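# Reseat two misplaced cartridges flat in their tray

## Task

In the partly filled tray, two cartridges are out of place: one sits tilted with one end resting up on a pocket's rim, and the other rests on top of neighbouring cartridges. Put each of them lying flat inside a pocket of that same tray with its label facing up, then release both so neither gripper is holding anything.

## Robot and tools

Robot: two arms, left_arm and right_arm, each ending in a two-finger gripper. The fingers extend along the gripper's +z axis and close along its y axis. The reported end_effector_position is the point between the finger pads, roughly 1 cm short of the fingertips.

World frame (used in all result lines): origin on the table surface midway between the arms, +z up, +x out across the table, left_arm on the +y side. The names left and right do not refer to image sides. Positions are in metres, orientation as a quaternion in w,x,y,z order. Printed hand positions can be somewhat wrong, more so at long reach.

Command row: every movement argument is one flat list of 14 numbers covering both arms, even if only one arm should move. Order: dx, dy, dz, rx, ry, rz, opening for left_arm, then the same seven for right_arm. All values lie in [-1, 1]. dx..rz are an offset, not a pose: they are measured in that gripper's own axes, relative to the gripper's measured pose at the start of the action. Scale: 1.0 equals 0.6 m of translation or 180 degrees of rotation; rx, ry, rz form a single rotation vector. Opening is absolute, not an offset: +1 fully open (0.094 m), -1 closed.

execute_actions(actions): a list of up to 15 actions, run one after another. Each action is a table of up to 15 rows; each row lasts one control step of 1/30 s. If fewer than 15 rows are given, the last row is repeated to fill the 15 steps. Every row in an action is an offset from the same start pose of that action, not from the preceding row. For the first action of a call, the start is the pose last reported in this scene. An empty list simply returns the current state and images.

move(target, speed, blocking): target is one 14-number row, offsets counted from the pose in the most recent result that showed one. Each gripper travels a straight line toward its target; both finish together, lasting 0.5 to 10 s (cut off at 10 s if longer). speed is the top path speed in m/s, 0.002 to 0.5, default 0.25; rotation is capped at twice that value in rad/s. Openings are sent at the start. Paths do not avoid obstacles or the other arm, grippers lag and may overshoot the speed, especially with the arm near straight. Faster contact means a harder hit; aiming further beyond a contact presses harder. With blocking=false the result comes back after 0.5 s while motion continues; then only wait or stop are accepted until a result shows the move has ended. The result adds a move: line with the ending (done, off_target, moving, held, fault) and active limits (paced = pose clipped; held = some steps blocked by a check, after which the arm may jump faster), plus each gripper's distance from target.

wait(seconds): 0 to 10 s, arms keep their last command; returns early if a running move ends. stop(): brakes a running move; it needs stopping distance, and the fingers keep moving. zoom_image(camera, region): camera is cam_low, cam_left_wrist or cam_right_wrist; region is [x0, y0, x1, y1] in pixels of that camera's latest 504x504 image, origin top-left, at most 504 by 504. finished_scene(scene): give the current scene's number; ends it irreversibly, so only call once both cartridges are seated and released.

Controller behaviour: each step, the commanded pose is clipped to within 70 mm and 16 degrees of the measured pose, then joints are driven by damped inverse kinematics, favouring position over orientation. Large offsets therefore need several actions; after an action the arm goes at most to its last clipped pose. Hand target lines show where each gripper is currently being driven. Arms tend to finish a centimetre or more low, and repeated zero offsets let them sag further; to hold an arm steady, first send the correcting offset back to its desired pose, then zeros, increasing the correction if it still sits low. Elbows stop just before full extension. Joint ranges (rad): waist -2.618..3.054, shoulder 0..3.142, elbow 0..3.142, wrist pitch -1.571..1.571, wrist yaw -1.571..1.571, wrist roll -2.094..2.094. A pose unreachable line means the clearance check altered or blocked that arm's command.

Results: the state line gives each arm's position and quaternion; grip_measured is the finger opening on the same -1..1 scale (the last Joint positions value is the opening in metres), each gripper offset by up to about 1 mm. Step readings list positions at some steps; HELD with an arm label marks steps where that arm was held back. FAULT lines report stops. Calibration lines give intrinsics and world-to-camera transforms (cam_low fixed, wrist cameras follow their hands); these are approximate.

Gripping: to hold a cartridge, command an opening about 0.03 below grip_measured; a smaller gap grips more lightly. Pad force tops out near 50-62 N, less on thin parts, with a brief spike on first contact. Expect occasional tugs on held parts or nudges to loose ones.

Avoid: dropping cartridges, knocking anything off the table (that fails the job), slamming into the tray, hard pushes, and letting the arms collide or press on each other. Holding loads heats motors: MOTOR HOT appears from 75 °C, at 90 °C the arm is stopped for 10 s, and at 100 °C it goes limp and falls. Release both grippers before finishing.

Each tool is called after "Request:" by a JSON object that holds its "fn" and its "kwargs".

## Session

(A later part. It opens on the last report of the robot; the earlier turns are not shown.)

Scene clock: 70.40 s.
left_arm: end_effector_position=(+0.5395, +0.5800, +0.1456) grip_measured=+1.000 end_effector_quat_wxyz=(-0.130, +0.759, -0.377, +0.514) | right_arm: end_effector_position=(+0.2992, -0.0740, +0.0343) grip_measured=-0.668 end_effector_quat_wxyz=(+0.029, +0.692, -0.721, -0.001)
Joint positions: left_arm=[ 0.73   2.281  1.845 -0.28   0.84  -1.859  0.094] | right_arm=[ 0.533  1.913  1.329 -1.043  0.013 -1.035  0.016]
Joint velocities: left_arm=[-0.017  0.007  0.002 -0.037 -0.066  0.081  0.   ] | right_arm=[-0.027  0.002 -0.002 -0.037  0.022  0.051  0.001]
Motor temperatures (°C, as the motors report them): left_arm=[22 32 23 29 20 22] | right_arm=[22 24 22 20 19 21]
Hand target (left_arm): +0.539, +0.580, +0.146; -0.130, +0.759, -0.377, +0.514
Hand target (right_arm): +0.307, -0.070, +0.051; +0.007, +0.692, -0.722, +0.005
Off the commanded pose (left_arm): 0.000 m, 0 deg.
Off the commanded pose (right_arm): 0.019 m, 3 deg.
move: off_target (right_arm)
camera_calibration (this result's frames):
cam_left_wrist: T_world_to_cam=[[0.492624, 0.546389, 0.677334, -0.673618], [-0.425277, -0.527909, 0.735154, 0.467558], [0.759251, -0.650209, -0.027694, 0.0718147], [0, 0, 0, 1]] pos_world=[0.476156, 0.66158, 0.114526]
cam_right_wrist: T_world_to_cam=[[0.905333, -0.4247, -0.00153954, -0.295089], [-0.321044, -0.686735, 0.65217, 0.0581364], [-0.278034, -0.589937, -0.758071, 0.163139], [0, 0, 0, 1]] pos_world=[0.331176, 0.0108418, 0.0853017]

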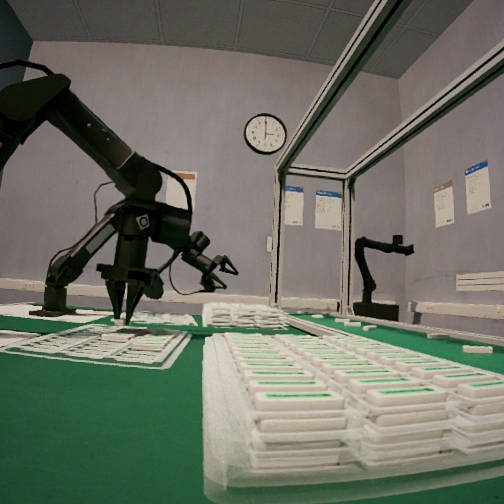

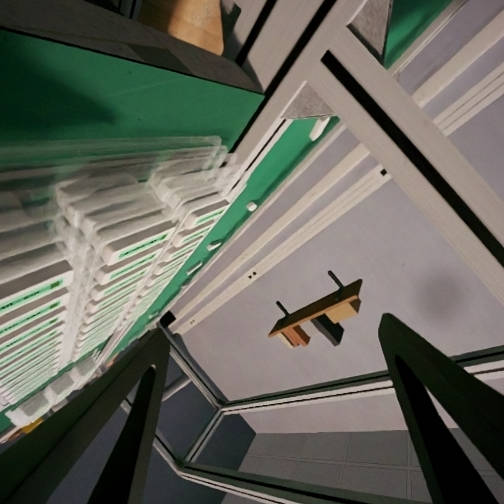

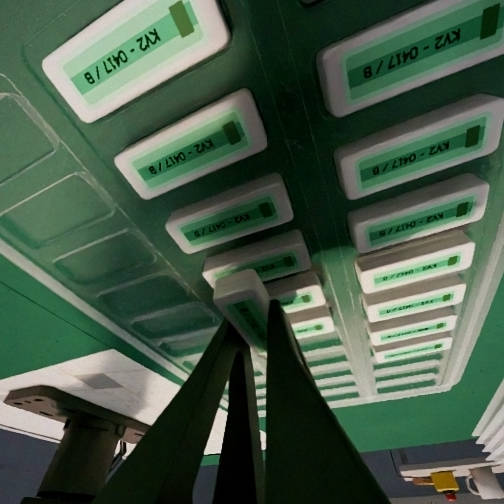

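Request:
{"fn": "move", "kwargs": {"target": [0,0,0,0,0,0,1,0.164,-0.005,0,0,-0.02,0.51,-0.695], "speed": 0.35}}

Request:
{"fn": "move", "kwargs": {"target": [0,0,0,0,0,0,1,-0.003,0,0.015,0,-0.008,0,-0.695], "speed": 0.03}}

Request:
{"fn": "zoom_image", "kwargs": {"camera": "cam_right_wrist", "region": [150, 210, 350, 370]}}

Scene clock: 78.57 s.
left_arm: end_effector_position=(+0.5395, +0.5800, +0.1456) grip_measured=+1.000 end_effector_quat_wxyz=(-0.130, +0.759, -0.377, +0.514) | right_arm: end_effector_position=(+0.2921, -0.1718, +0.0322) grip_measured=-0.668 end_effector_quat_wxyz=(-0.021, +0.029, +0.999, -0.006)
Joint positions: left_arm=[ 0.73   2.281  1.845 -0.28   0.84  -1.859  0.094] | right_arm=[ 0.237  1.762  1.126 -0.979  0.001  0.258  0.016]
Joint velocities: left_arm=[-0.012 -0.002  0.002 -0.037 -0.022  0.022  0.   ] | right_arm=[-0.022  0.002 -0.002 -0.007  0.037  0.007  0.001]
Motor temperatures (°C, as the motors report them): left_arm=[22 32 23 29 20 22] | right_arm=[22 25 22 20 19 21]
Hand target (left_arm): +0.539, +0.580, +0.146; -0.130, +0.759, -0.377, +0.514
Hand target (right_arm): +0.297, -0.172, +0.038; -0.002, +0.037, +0.999, -0.000
Off the commanded pose (left_arm): 0.000 m, 0 deg.
Off the commanded pose (right_arm): 0.009 m, 3 deg.
move: off_target (right_arm)
camera_calibration (this result's frames):
cam_left_wrist: T_world_to_cam=[[0.492624, 0.546389, 0.677334, -0.673618], [-0.425277, -0.527909, 0.735154, 0.467558], [0.759251, -0.650209, -0.027694, 0.0718147], [0, 0, 0, 1]] pos_world=[0.476156, 0.66158, 0.114526]
cam_right_wrist: T_world_to_cam=[[-0.43945, -0.896934, 0.0489278, -0.0201576], [-0.677666, 0.366789, 0.637366, 0.275722], [-0.589621, 0.246933, -0.769007, 0.33697], [0, 0, 0, 1]] pos_world=[0.376673, -0.202421, 0.0843826]

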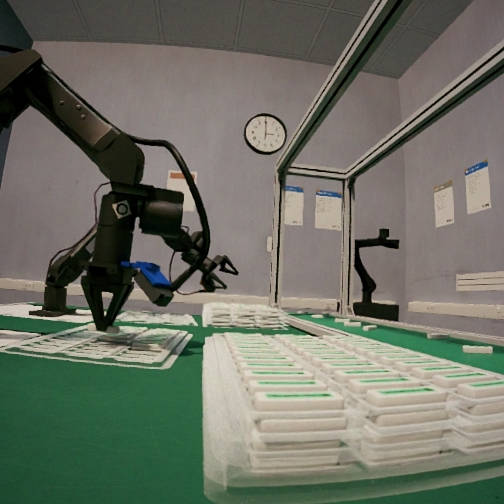

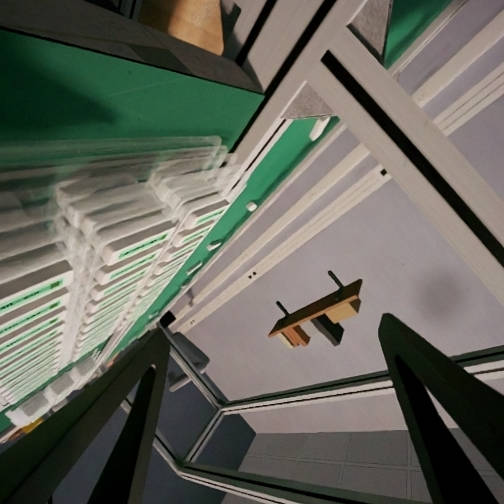

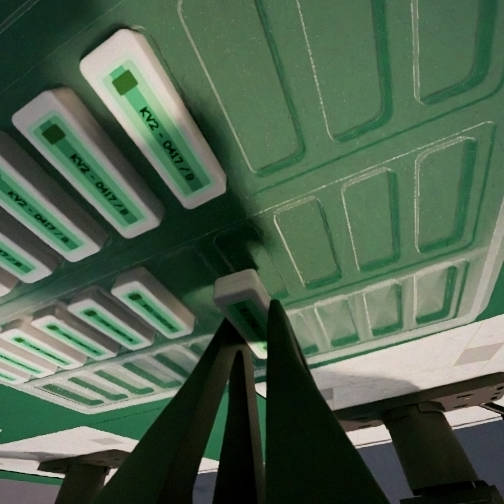

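Scene clock: 79.43 s.
left_arm: end_effector_position=(+0.5395, +0.5800, +0.1456) grip_measured=+1.000 end_effector_quat_wxyz=(-0.130, +0.759, -0.377, +0.514) | right_arm: end_effector_position=(+0.2907, -0.1721, +0.0248) grip_measured=-0.668 end_effector_quat_wxyz=(-0.018, +0.029, +0.999, -0.005)
Joint positions: left_arm=[ 0.73   2.281  1.845 -0.28   0.84  -1.859  0.094] | right_arm=[ 0.237  1.762  1.094 -0.94   0.001  0.258  0.016]
Joint velocities: left_arm=[ 0.007 -0.002 -0.007 -0.051 -0.051  0.007  0.   ] | right_arm=[-0.017 -0.007 -0.017 -0.051  0.022 -0.007 -0.   ]
Motor temperatures (°C, as the motors report them): left_arm=[22 32 23 29 20 22] | right_arm=[22 24 22 20 19 21]
Hand target (left_arm): +0.539, +0.580, +0.146; -0.130, +0.759, -0.377, +0.514
Hand target (right_arm): +0.293, -0.172, +0.023; -0.009, +0.029, +1.000, -0.006
Off the commanded pose (left_arm): 0.000 m, 0 deg.
Off the commanded pose (right_arm): 0.003 m, 1 deg.
move: done
camera_calibration (this result's frames):
cam_left_wrist: T_world_to_cam=[[0.492624, 0.546389, 0.677334, -0.673618], [-0.425277, -0.527909, 0.735154, 0.467558], [0.759251, -0.650209, -0.027694, 0.0718147], [0, 0, 0, 1]] pos_world=[0.476156, 0.66158, 0.114526]
cam_right_wrist: T_world_to_cam=[[-0.439782, -0.897001, 0.0445174, -0.0204531], [-0.682179, 0.365877, 0.633061, 0.280867], [-0.584144, 0.24804, -0.772821, 0.329237], [0, 0, 0, 1]] pos_world=[0.374929, -0.202773, 0.0775464]

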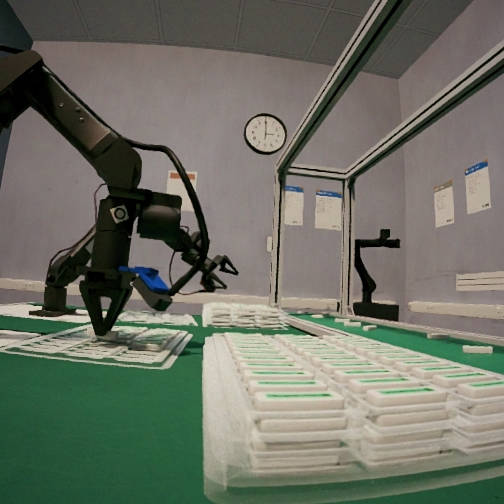

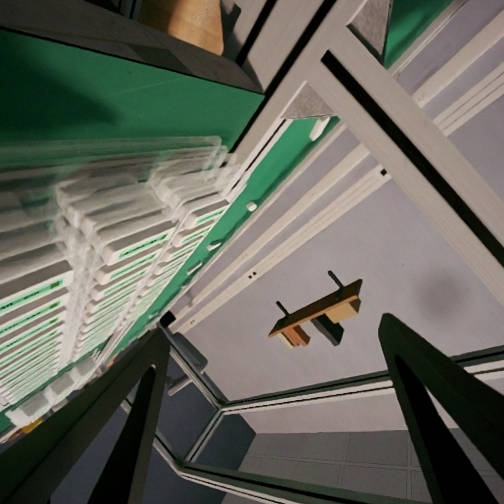

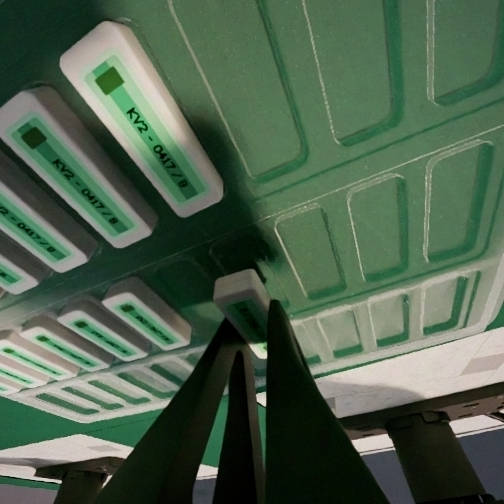

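Region (150, 210, 350, 370) of cam_right_wrist's 504x504 image, scaled by 2.520, with more detail than that image has; it fills the top 403 rows of this view, and the rest is white.

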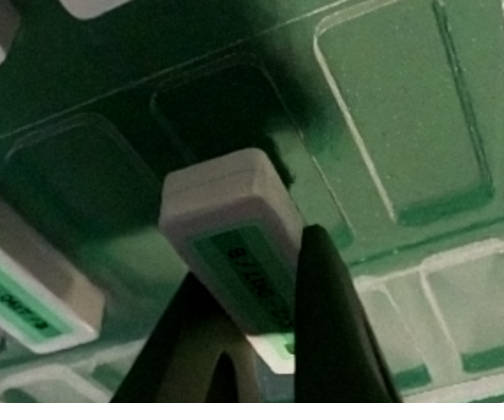

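Request:
{"fn": "move", "kwargs": {"target": [0,0,0,0,0,0,1,-0.012,-0.01,0.012,0,-0.012,-0.018,-0.695], "speed": 0.02}}

Request:
{"fn": "zoom_image", "kwargs": {"camera": "cam_right_wrist", "region": [150, 210, 350, 370]}}

Request:
{"fn": "zoom_image", "kwargs": {"camera": "cam_low", "region": [60, 300, 160, 365]}}

Scene clock: 85.77 s.
left_arm: end_effector_position=(+0.5395, +0.5800, +0.1456) grip_measured=+1.000 end_effector_quat_wxyz=(-0.130, +0.759, -0.377, +0.514) | right_arm: end_effector_position=(+0.2938, -0.1751, +0.0194) grip_measured=-0.668 end_effector_quat_wxyz=(-0.008, +0.002, +1.000, -0.002)
Joint positions: left_arm=[ 0.73   2.281  1.845 -0.28   0.84  -1.859  0.094] | right_arm=[ 0.225  1.762  1.071 -0.897  0.001  0.19   0.016]
Joint velocities: left_arm=[-0.017  0.017 -0.017 -0.051  0.051 -0.037  0.   ] | right_arm=[ 0.007  0.012  0.012 -0.022  0.007 -0.022 -0.001]
Motor temperatures (°C, as the motors report them): left_arm=[22 33 23 29 20 22] | right_arm=[22 24 22 20 19 21]
Hand target (left_arm): +0.539, +0.580, +0.146; -0.130, +0.759, -0.377, +0.514
Hand target (right_arm): +0.297, -0.179, +0.018; +0.000, +0.001, +1.000, -0.005
Off the commanded pose (left_arm): 0.000 m, 0 deg.
Off the commanded pose (right_arm): 0.005 m, 1 deg.
move: done
camera_calibration (this result's frames):
cam_left_wrist: T_world_to_cam=[[0.492624, 0.546389, 0.677334, -0.673618], [-0.425277, -0.527909, 0.735154, 0.467558], [0.759251, -0.650209, -0.027694, 0.0718147], [0, 0, 0, 1]] pos_world=[0.476156, 0.66158, 0.114526]
cam_right_wrist: T_world_to_cam=[[-0.389904, -0.920316, 0.0315272, -0.0400552], [-0.713313, 0.323502, 0.621716, 0.289469], [-0.582374, 0.219921, -0.782608, 0.322319], [0, 0, 0, 1]] pos_world=[0.378574, -0.201392, 0.0735452]

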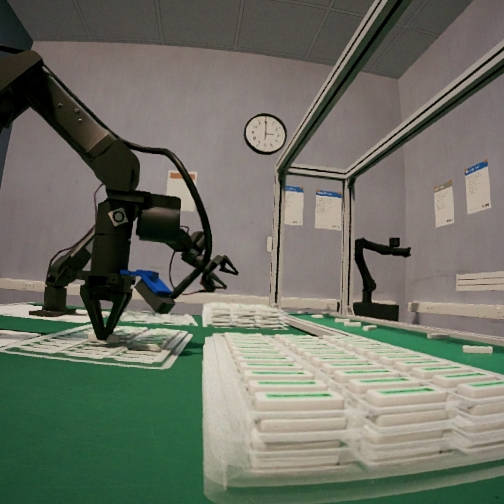

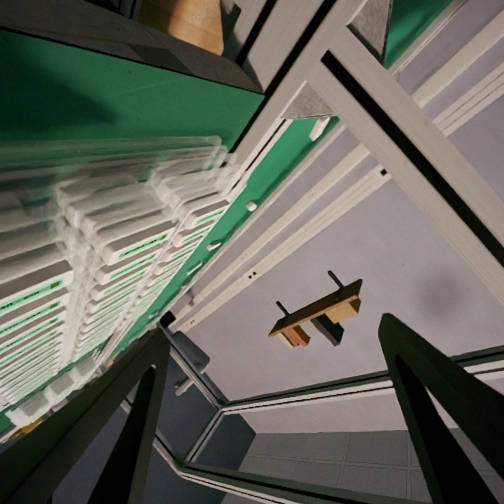

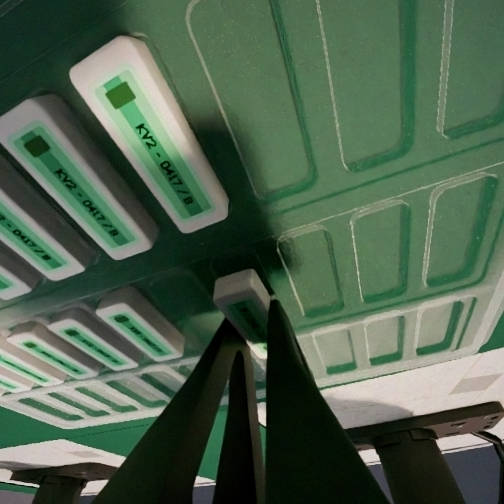

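Region (150, 210, 350, 370) of cam_right_wrist's 504x504 image, scaled by 2.520, with more detail than that image has; it fills the top 403 rows of this view, and the rest is white.

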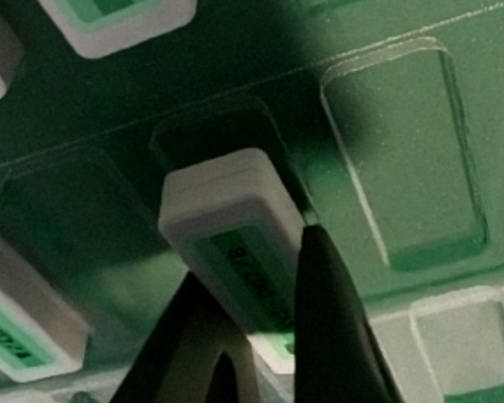

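Region (60, 300, 160, 365) of cam_low's 504x504 image, scaled by 5.040, with more detail than that image has; it fills the top 328 rows of this view, and the rest is white.

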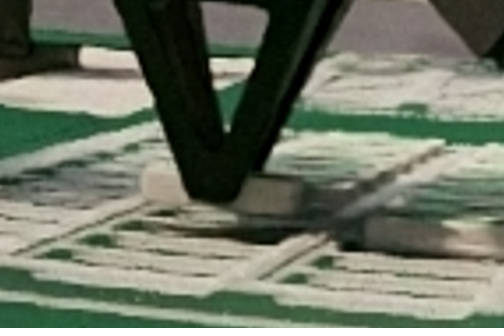

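Matches the earlier state: need +1.5 x, −1.5 y, −3 z.

Request:
{"fn": "move", "kwargs": {"target": [0,0,0,0,0,0,1,-0.007,-0.008,0.008,0,-0.007,0,-0.695], "speed": 0.015}}

Request:
{"fn": "zoom_image", "kwargs": {"camera": "cam_right_wrist", "region": [150, 210, 350, 370]}}

Scene clock: 91.33 s.
left_arm: end_effector_position=(+0.5395, +0.5800, +0.1456) grip_measured=+1.000 end_effector_quat_wxyz=(-0.130, +0.759, -0.377, +0.514) | right_arm: end_effector_position=(+0.2985, -0.1768, +0.0193) grip_measured=-0.668 end_effector_quat_wxyz=(+0.000, +0.002, +1.000, -0.001)
Joint positions: left_arm=[ 0.73   2.281  1.845 -0.28   0.84  -1.859  0.094] | right_arm=[ 0.217  1.762  1.071 -0.879  0.001  0.182  0.016]
Joint velocities: left_arm=[ 0.002 -0.017  0.002 -0.037 -0.007  0.007  0.   ] | right_arm=[ 0.002  0.002 -0.002  0.051 -0.037 -0.037 -0.001]
Motor temperatures (°C, as the motors report them): left_arm=[22 33 23 29 20 22] | right_arm=[22 24 22 20 19 21]
Hand target (left_arm): +0.539, +0.580, +0.146; -0.130, +0.759, -0.377, +0.514
Hand target (right_arm): +0.298, -0.180, +0.015; +0.002, +0.002, +1.000, -0.002
Off the commanded pose (left_arm): 0.000 m, 0 deg.
Off the commanded pose (right_arm): 0.006 m, 0 deg.
move: done
camera_calibration (this result's frames):
cam_left_wrist: T_world_to_cam=[[0.492624, 0.546389, 0.677334, -0.673618], [-0.425277, -0.527909, 0.735154, 0.467558], [0.759251, -0.650209, -0.027694, 0.0718147], [0, 0, 0, 1]] pos_world=[0.476156, 0.66158, 0.114526]
cam_right_wrist: T_world_to_cam=[[-0.390706, -0.920252, 0.0220122, -0.0393293], [-0.723577, 0.321811, 0.610634, 0.296327], [-0.569021, 0.222651, -0.791607, 0.322033], [0, 0, 0, 1]] pos_world=[0.382293, -0.203255, 0.0748416]

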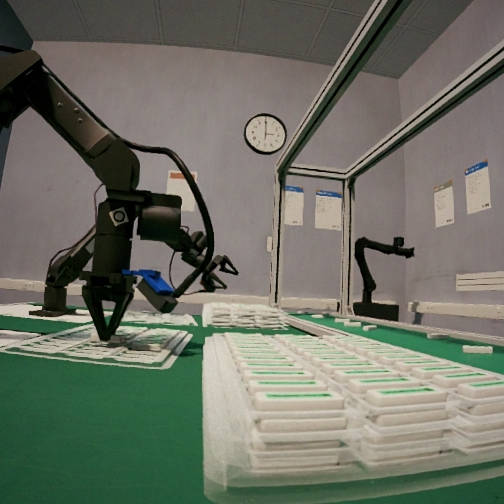

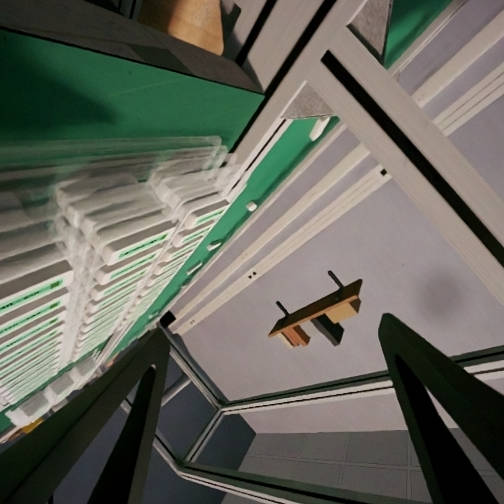

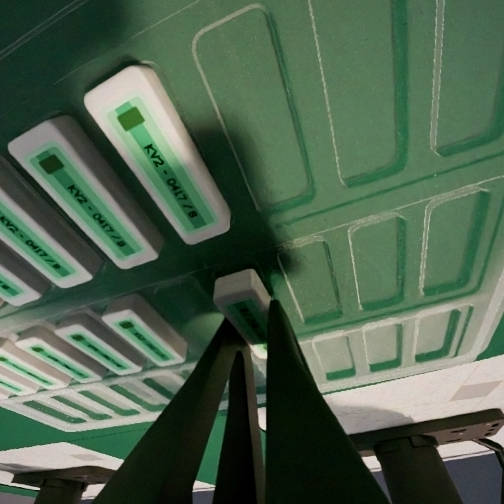

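Region (150, 210, 350, 370) of cam_right_wrist's 504x504 image, scaled by 2.520, with more detail than that image has; it fills the top 403 rows of this view, and the rest is white.

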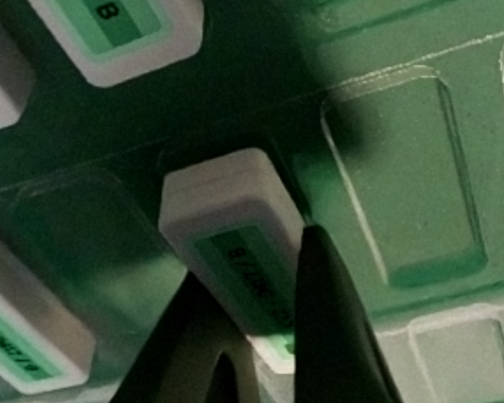

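Request:
{"fn": "move", "kwargs": {"target": [0,0,0,0,0,0,1,0.01,-0.004,0.011,0,0.008,0,-0.695], "speed": 0.015}}

Request:
{"fn": "zoom_image", "kwargs": {"camera": "cam_right_wrist", "region": [150, 210, 350, 370]}}

Scene clock: 97.83 s.
left_arm: end_effector_position=(+0.5395, +0.5800, +0.1456) grip_measured=+1.000 end_effector_quat_wxyz=(-0.130, +0.759, -0.377, +0.514) | right_arm: end_effector_position=(+0.2977, -0.1769, +0.0162) grip_measured=-0.668 end_effector_quat_wxyz=(-0.005, +0.001, +1.000, -0.001)
Joint positions: left_arm=[ 0.73   2.281  1.845 -0.28   0.84  -1.859  0.094] | right_arm=[ 0.217  1.773  1.071 -0.878  0.001  0.182  0.016]
Joint velocities: left_arm=[-0.007 -0.007 -0.007  0.022  0.007  0.007  0.   ] | right_arm=[-0.002 -0.012 -0.002 -0.007 -0.007 -0.037  0.001]
Motor temperatures (°C, as the motors report them): left_arm=[22 33 23 29 20 22] | right_arm=[22 23 22 20 19 21]
Hand target (left_arm): +0.539, +0.580, +0.146; -0.130, +0.759, -0.377, +0.514
Hand target (right_arm): +0.292, -0.179, +0.013; -0.013, +0.002, +1.000, -0.000
Off the commanded pose (left_arm): 0.000 m, 0 deg.
Off the commanded pose (right_arm): 0.007 m, 1 deg.
move: done
camera_calibration (this result's frames):
cam_left_wrist: T_world_to_cam=[[0.492624, 0.546389, 0.677334, -0.673618], [-0.425277, -0.527909, 0.735154, 0.467558], [0.759251, -0.650209, -0.027694, 0.0718147], [0, 0, 0, 1]] pos_world=[0.476156, 0.66158, 0.114526]
cam_right_wrist: T_world_to_cam=[[-0.389773, -0.920508, 0.0272323, -0.0400745], [-0.718062, 0.3223, 0.616855, 0.296057], [-0.576597, 0.220879, -0.786606, 0.321085], [0, 0, 0, 1]] pos_world=[0.382104, -0.203229, 0.0710341]

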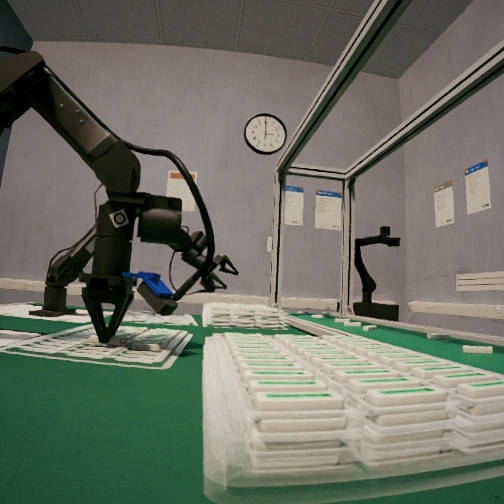

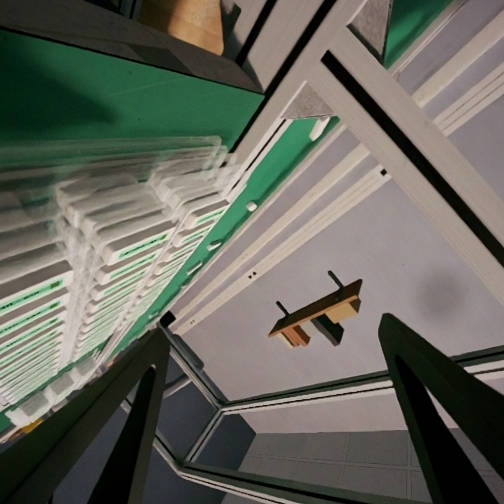

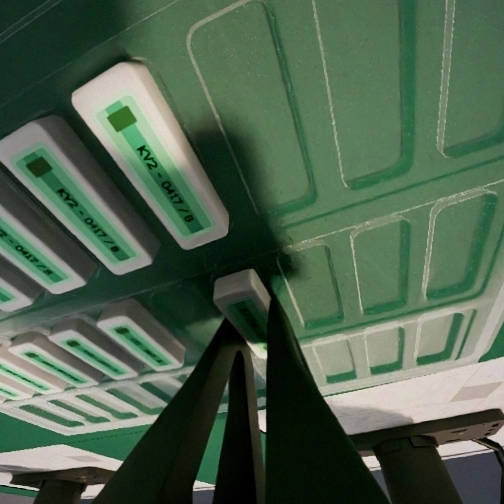

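Region (150, 210, 350, 370) of cam_right_wrist's 504x504 image, scaled by 2.520, with more detail than that image has; it fills the top 403 rows of this view, and the rest is white.

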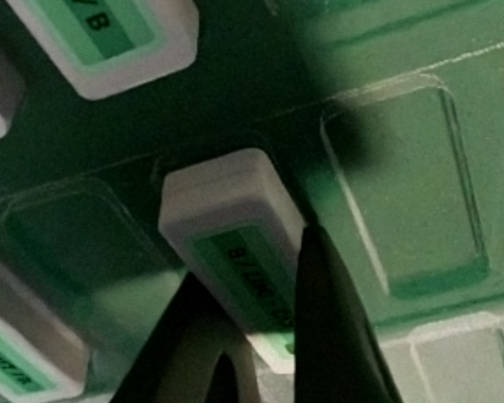

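Request:
{"fn": "move", "kwargs": {"target": [0,0,0,0,0,0,1,0.008,-0.002,0,0,0.0063,0,-0.695], "speed": 0.015}}

Request:
{"fn": "execute_actions", "kwargs": {"actions": [[[0,0,0,0,0,0,1,0,0,0,0,0,0,-0.4]]]}}

Request:
{"fn": "move", "kwargs": {"target": [0,0,0,0,0,0,1,0,0,-0.07,0,0,0,-0.4], "speed": 0.1}}

Request:
{"fn": "zoom_image", "kwargs": {"camera": "cam_low", "region": [70, 310, 190, 370]}}

Scene clock: 104.23 s.
left_arm: end_effector_position=(+0.5395, +0.5800, +0.1456) grip_measured=+1.000 end_effector_quat_wxyz=(-0.130, +0.759, -0.377, +0.514) | right_arm: end_effector_position=(+0.2968, -0.1771, +0.0163) grip_measured=-0.668 end_effector_quat_wxyz=(-0.007, +0.001, +1.000, -0.002)
Joint positions: left_arm=[ 0.73   2.281  1.845 -0.28   0.84  -1.859  0.094] | right_arm=[ 0.217  1.773  1.071 -0.882  0.001  0.182  0.016]
Joint velocities: left_arm=[-0.007 -0.007 -0.022  0.022 -0.022  0.007  0.   ] | right_arm=[ 0.002 -0.002 -0.022  0.022  0.007 -0.037  0.   ]
Motor temperatures (°C, as the motors report them): left_arm=[22 33 23 29 20 22] | right_arm=[22 23 22 20 19 21]
Hand target (left_arm): +0.539, +0.580, +0.146; -0.130, +0.759, -0.377, +0.514
Hand target (right_arm): +0.293, -0.178, +0.016; -0.015, +0.001, +1.000, -0.001
Off the commanded pose (left_arm): 0.000 m, 0 deg.
Off the commanded pose (right_arm): 0.004 m, 1 deg.
move: done
camera_calibration (this result's frames):
cam_left_wrist: T_world_to_cam=[[0.492624, 0.546389, 0.677334, -0.673618], [-0.425277, -0.527909, 0.735154, 0.467558], [0.759251, -0.650209, -0.027694, 0.0718147], [0, 0, 0, 1]] pos_world=[0.476156, 0.66158, 0.114526]
cam_right_wrist: T_world_to_cam=[[-0.389667, -0.920489, 0.0293195, -0.0406558], [-0.715742, 0.322719, 0.619328, 0.294779], [-0.579546, 0.220346, -0.784585, 0.321341], [0, 0, 0, 1]] pos_world=[0.381376, -0.20336, 0.0707466]

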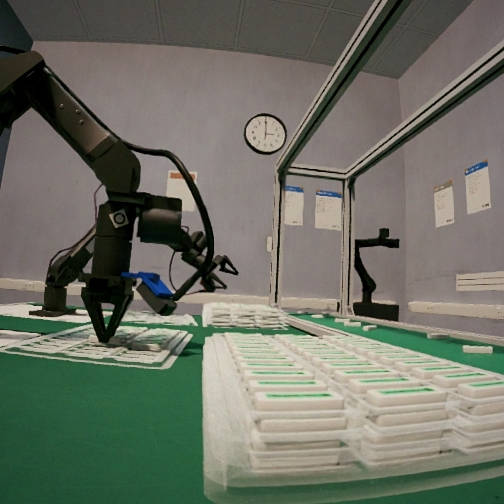

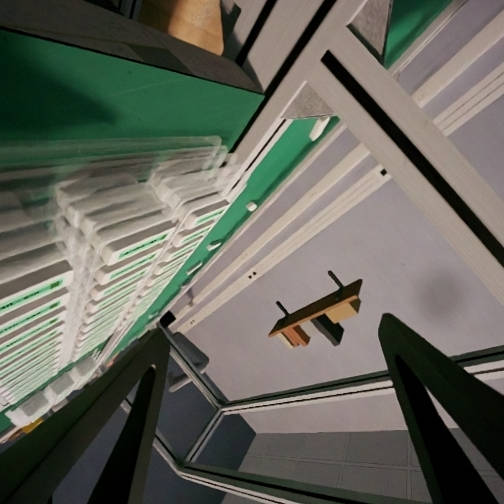

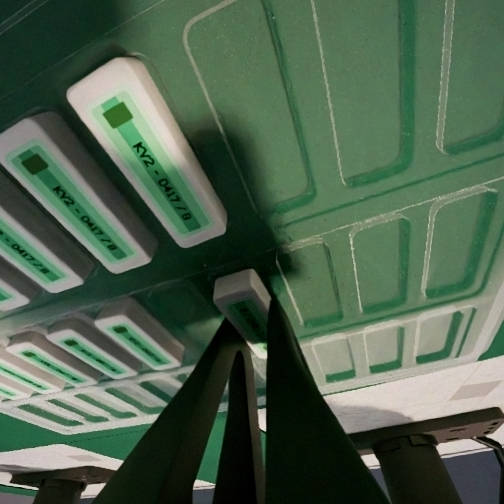

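Scene clock: 104.73 s.
left_arm: end_effector_position=(+0.5395, +0.5800, +0.1456) grip_measured=+1.000 end_effector_quat_wxyz=(-0.130, +0.759, -0.377, +0.514) | right_arm: end_effector_position=(+0.2968, -0.1770, +0.0163) grip_measured=-0.403 end_effector_quat_wxyz=(-0.007, +0.001, +1.000, -0.002)
Joint positions: left_arm=[ 0.73   2.281  1.845 -0.28   0.84  -1.859  0.094] | right_arm=[ 0.217  1.773  1.071 -0.882  0.001  0.182  0.028]
Joint velocities: left_arm=[ 0.012  0.022 -0.007  0.037 -0.037 -0.022  0.   ] | right_arm=[ 0.002 -0.002  0.012 -0.051  0.022  0.022  0.001]
Motor temperatures (°C, as the motors report them): left_arm=[22 33 23 29 20 22] | right_arm=[22 23 22 20 19 21]
Hand target (left_arm): +0.539, +0.580, +0.146; -0.130, +0.759, -0.377, +0.514
Hand target (right_arm): +0.297, -0.177, +0.016; -0.007, +0.001, +1.000, -0.002
Off the commanded pose (left_arm): 0.000 m, 0 deg.
Off the commanded pose (right_arm): 0.000 m, 0 deg.
Step readings (end_effector_position):
0: left_arm (+0.5395, +0.5800, +0.1456) | right_arm (+0.2968, -0.1771, +0.0163)
1: left_arm (+0.5395, +0.5800, +0.1456) | right_arm (+0.2968, -0.1771, +0.0163)
2: left_arm (+0.5395, +0.5800, +0.1456) | right_arm (+0.2968, -0.1771, +0.0163)
4: left_arm (+0.5395, +0.5800, +0.1456) | right_arm (+0.2968, -0.1770, +0.0163)
8: left_arm (+0.5395, +0.5800, +0.1456) | right_arm (+0.2968, -0.1770, +0.0163)
15: end_effector_position above
camera_calibration (this result's frames):
cam_left_wrist: T_world_to_cam=[[0.492624, 0.546389, 0.677334, -0.673618], [-0.425277, -0.527909, 0.735154, 0.467558], [0.759251, -0.650209, -0.027694, 0.0718147], [0, 0, 0, 1]] pos_world=[0.476156, 0.66158, 0.114526]
cam_right_wrist: T_world_to_cam=[[-0.38967, -0.920498, 0.0290004, -0.0405944], [-0.715698, 0.32249, 0.619497, 0.294693], [-0.579598, 0.220644, -0.784463, 0.321386], [0, 0, 0, 1]] pos_world=[0.381367, -0.203314, 0.0707309]

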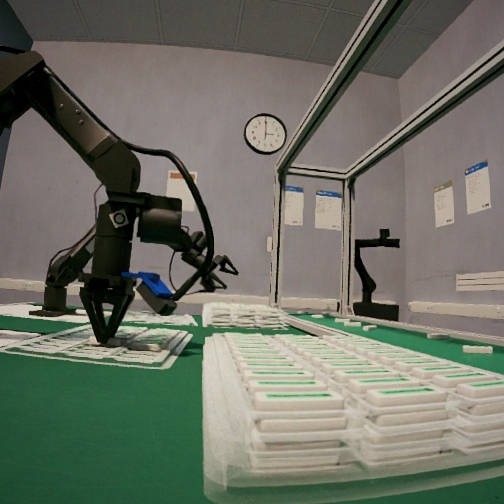

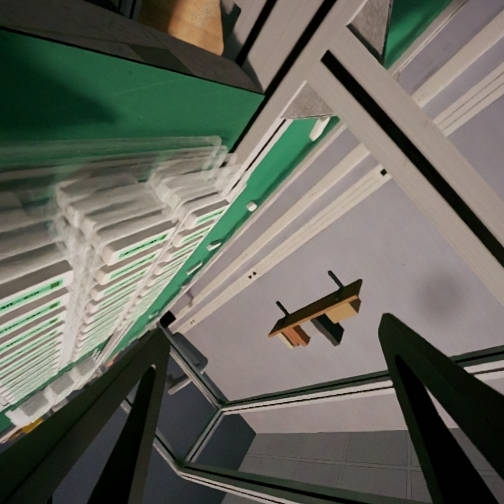

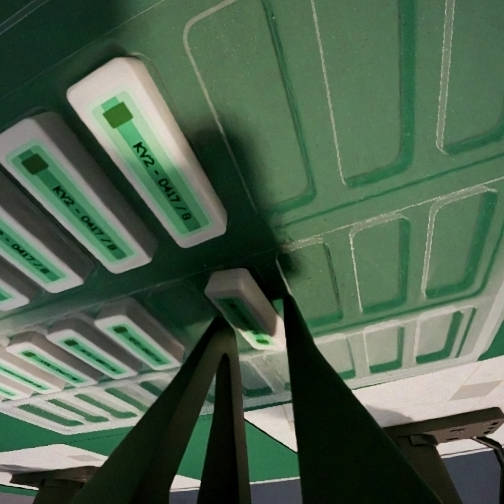

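Scene clock: 105.77 s.
left_arm: end_effector_position=(+0.5395, +0.5800, +0.1456) grip_measured=+1.000 end_effector_quat_wxyz=(-0.130, +0.759, -0.377, +0.514) | right_arm: end_effector_position=(+0.2898, -0.1783, +0.0445) grip_measured=-0.403 end_effector_quat_wxyz=(-0.025, +0.001, +1.000, -0.005)
Joint positions: left_arm=[ 0.73   2.281  1.845 -0.28   0.84  -1.859  0.094] | right_arm=[ 0.217  1.738  1.148 -1.032  0.001  0.182  0.028]
Joint velocities: left_arm=[ 0.002  0.002 -0.017 -0.051 -0.007 -0.051  0.   ] | right_arm=[-0.002  0.002 -0.002 -0.007 -0.037  0.007  0.001]
Motor temperatures (°C, as the motors report them): left_arm=[22 33 23 29 20 22] | right_arm=[22 23 22 20 19 21]
Hand target (left_arm): +0.539, +0.580, +0.146; -0.130, +0.759, -0.377, +0.514
Hand target (right_arm): +0.298, -0.177, +0.058; -0.006, +0.001, +1.000, -0.002
Off the commanded pose (left_arm): 0.000 m, 0 deg.
Off the commanded pose (right_arm): 0.016 m, 2 deg.
move: off_target (right_arm)
camera_calibration (this result's frames):
cam_left_wrist: T_world_to_cam=[[0.492624, 0.546389, 0.677334, -0.673618], [-0.425277, -0.527909, 0.735154, 0.467558], [0.759251, -0.650209, -0.027694, 0.0718147], [0, 0, 0, 1]] pos_world=[0.476156, 0.66158, 0.114526]
cam_right_wrist: T_world_to_cam=[[-0.388264, -0.920244, 0.0490116, -0.0465681], [-0.69295, 0.326599, 0.64277, 0.265667], [-0.607512, 0.215602, -0.76449, 0.346083], [0, 0, 0, 1]] pos_world=[0.376263, -0.204236, 0.0960968]

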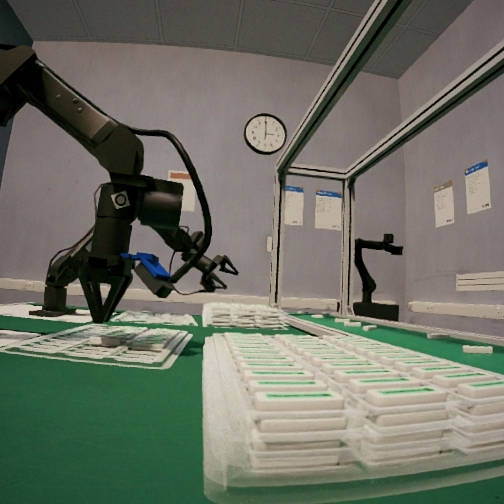

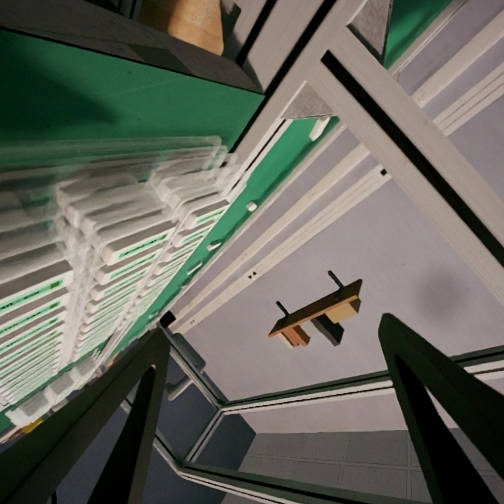

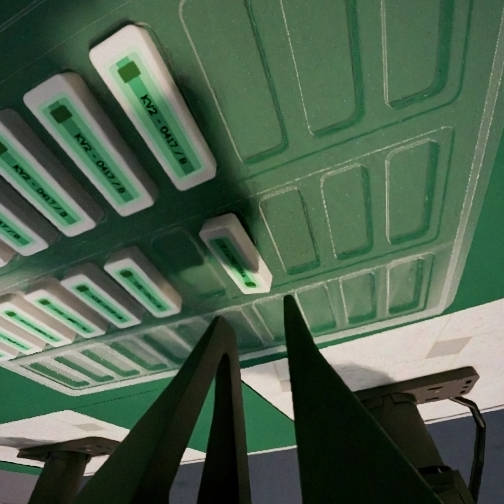

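Region (70, 310, 190, 370) of cam_low's 504x504 image, scaled by 4.200, with more detail than that image has.

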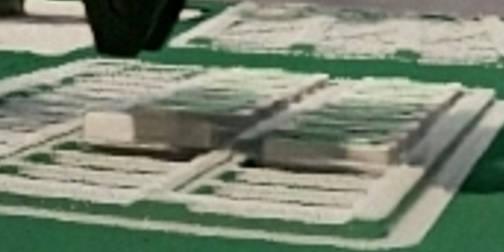

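Request:
{"fn": "move", "kwargs": {"target": [0,0,0,0,0,0,1,-0.014,0.014,0.046,0,-0.016,0,-0.15], "speed": 0.05}}

Scene clock: 112.00 s.
left_arm: end_effector_position=(+0.5395, +0.5800, +0.1456) grip_measured=+1.000 end_effector_quat_wxyz=(-0.130, +0.759, -0.377, +0.514) | right_arm: end_effector_position=(+0.2942, -0.1712, +0.0189) grip_measured=-0.153 end_effector_quat_wxyz=(-0.008, +0.001, +1.000, -0.002)
Joint positions: left_arm=[ 0.73   2.281  1.845 -0.28   0.84  -1.859  0.094] | right_arm=[ 0.238  1.766  1.073 -0.894  0.001  0.203  0.04 ]
Joint velocities: left_arm=[-0.017  0.002  0.017 -0.007 -0.037 -0.022  0.   ] | right_arm=[ 0.017 -0.012  0.012 -0.007 -0.007 -0.022 -0.001]
Motor temperatures (°C, as the motors report them): left_arm=[22 34 23 30 20 22] | right_arm=[22 24 22 20 19 21]
Hand target (left_arm): +0.539, +0.580, +0.146; -0.130, +0.759, -0.377, +0.514
Hand target (right_arm): +0.297, -0.170, +0.017; +0.000, +0.001, +1.000, -0.005
Off the commanded pose (left_arm): 0.000 m, 0 deg.
Off the commanded pose (right_arm): 0.004 m, 1 deg.
move: done
camera_calibration (this result's frames):
cam_left_wrist: T_world_to_cam=[[0.492624, 0.546389, 0.677334, -0.673618], [-0.425277, -0.527909, 0.735154, 0.467558], [0.759251, -0.650209, -0.027694, 0.0718147], [0, 0, 0, 1]] pos_world=[0.476156, 0.66158, 0.114526]
cam_right_wrist: T_world_to_cam=[[-0.389591, -0.920475, 0.0307337, -0.0363947], [-0.714119, 0.322988, 0.621058, 0.28893], [-0.581595, 0.220011, -0.783162, 0.321126], [0, 0, 0, 1]] pos_world=[0.378917, -0.197473, 0.0731697]

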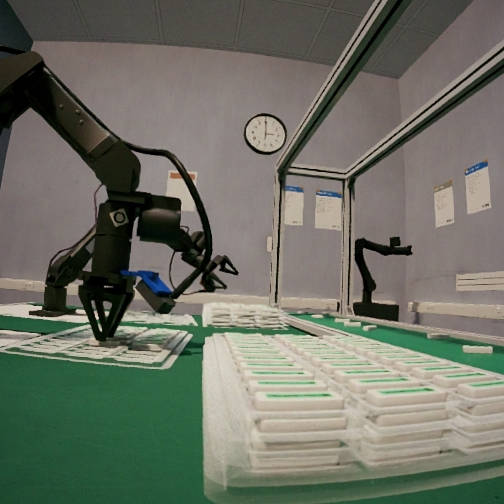

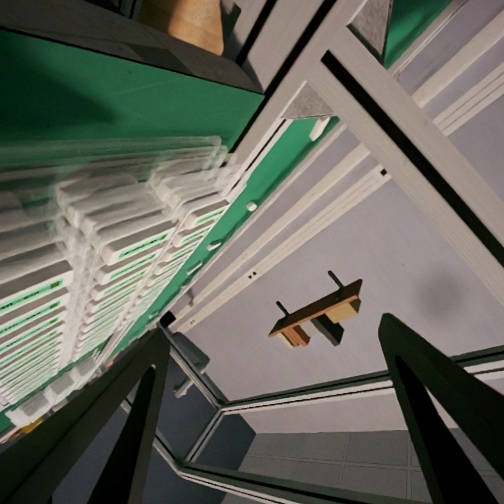

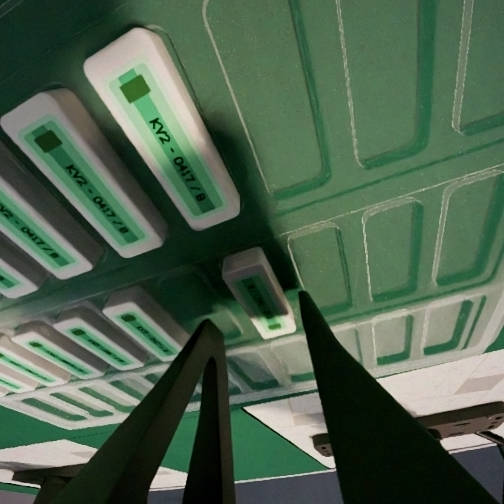

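It seems to have settled by itself.

Request:
{"fn": "move", "kwargs": {"target": [0,0,0,0,0,0,1,0,0,-0.06,0,0,0,-0.15], "speed": 0.1}}

Request:
{"fn": "zoom_image", "kwargs": {"camera": "cam_low", "region": [70, 310, 190, 370]}}

Scene clock: 120.83 s.
left_arm: end_effector_position=(+0.5395, +0.5800, +0.1456) grip_measured=+1.000 end_effector_quat_wxyz=(-0.130, +0.759, -0.377, +0.514) | right_arm: end_effector_position=(+0.2868, -0.1727, +0.0408) grip_measured=-0.153 end_effector_quat_wxyz=(-0.027, +0.002, +1.000, -0.006)
Joint positions: left_arm=[ 0.73   2.281  1.845 -0.28   0.84  -1.859  0.094] | right_arm=[ 0.238  1.74   1.135 -1.02   0.001  0.203  0.04 ]
Joint velocities: left_arm=[ 0.007 -0.007 -0.017 -0.007 -0.051 -0.037  0.   ] | right_arm=[-0.007 -0.012 -0.007 -0.007 -0.022 -0.051 -0.   ]
Motor temperatures (°C, as the motors report them): left_arm=[22 34 24 30 20 22] | right_arm=[22 24 22 20 19 21]
Hand target (left_arm): +0.539, +0.580, +0.146; -0.130, +0.759, -0.377, +0.514
Hand target (right_arm): +0.295, -0.171, +0.055; -0.008, +0.001, +1.000, -0.002
Off the commanded pose (left_arm): 0.000 m, 0 deg.
Off the commanded pose (right_arm): 0.016 m, 2 deg.
move: off_target (right_arm)
camera_calibration (this result's frames):
cam_left_wrist: T_world_to_cam=[[0.492624, 0.546389, 0.677334, -0.673618], [-0.425277, -0.527909, 0.735154, 0.467558], [0.759251, -0.650209, -0.027694, 0.0718147], [0, 0, 0, 1]] pos_world=[0.476156, 0.66158, 0.114526]
cam_right_wrist: T_world_to_cam=[[-0.388391, -0.920012, 0.0522548, -0.0424544], [-0.690328, 0.328054, 0.644847, 0.263626], [-0.61041, 0.21438, -0.762523, 0.340772], [0, 0, 0, 1]] pos_world=[0.373511, -0.198597, 0.0920663]

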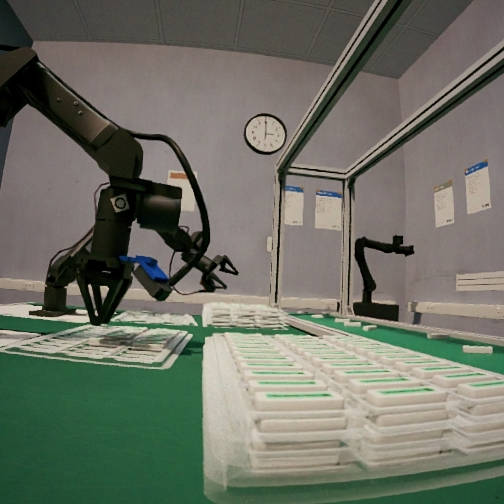

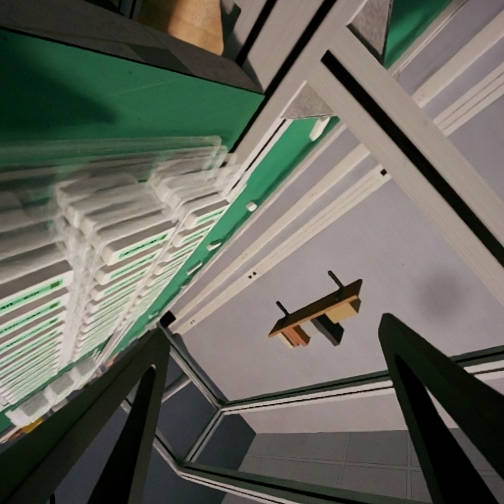

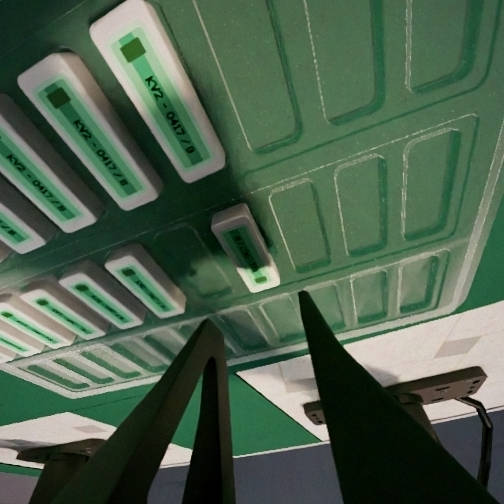

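Region (70, 310, 190, 370) of cam_low's 504x504 image, scaled by 4.200, with more detail than that image has.

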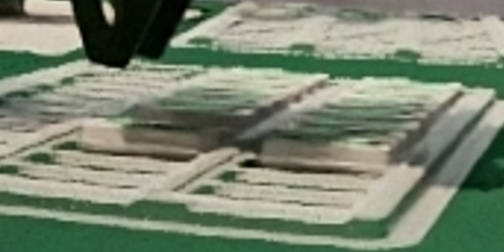

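Request:
{"fn": "finished_scene", "kwargs": {"scene": 2}}

The scene is finished: the task was done.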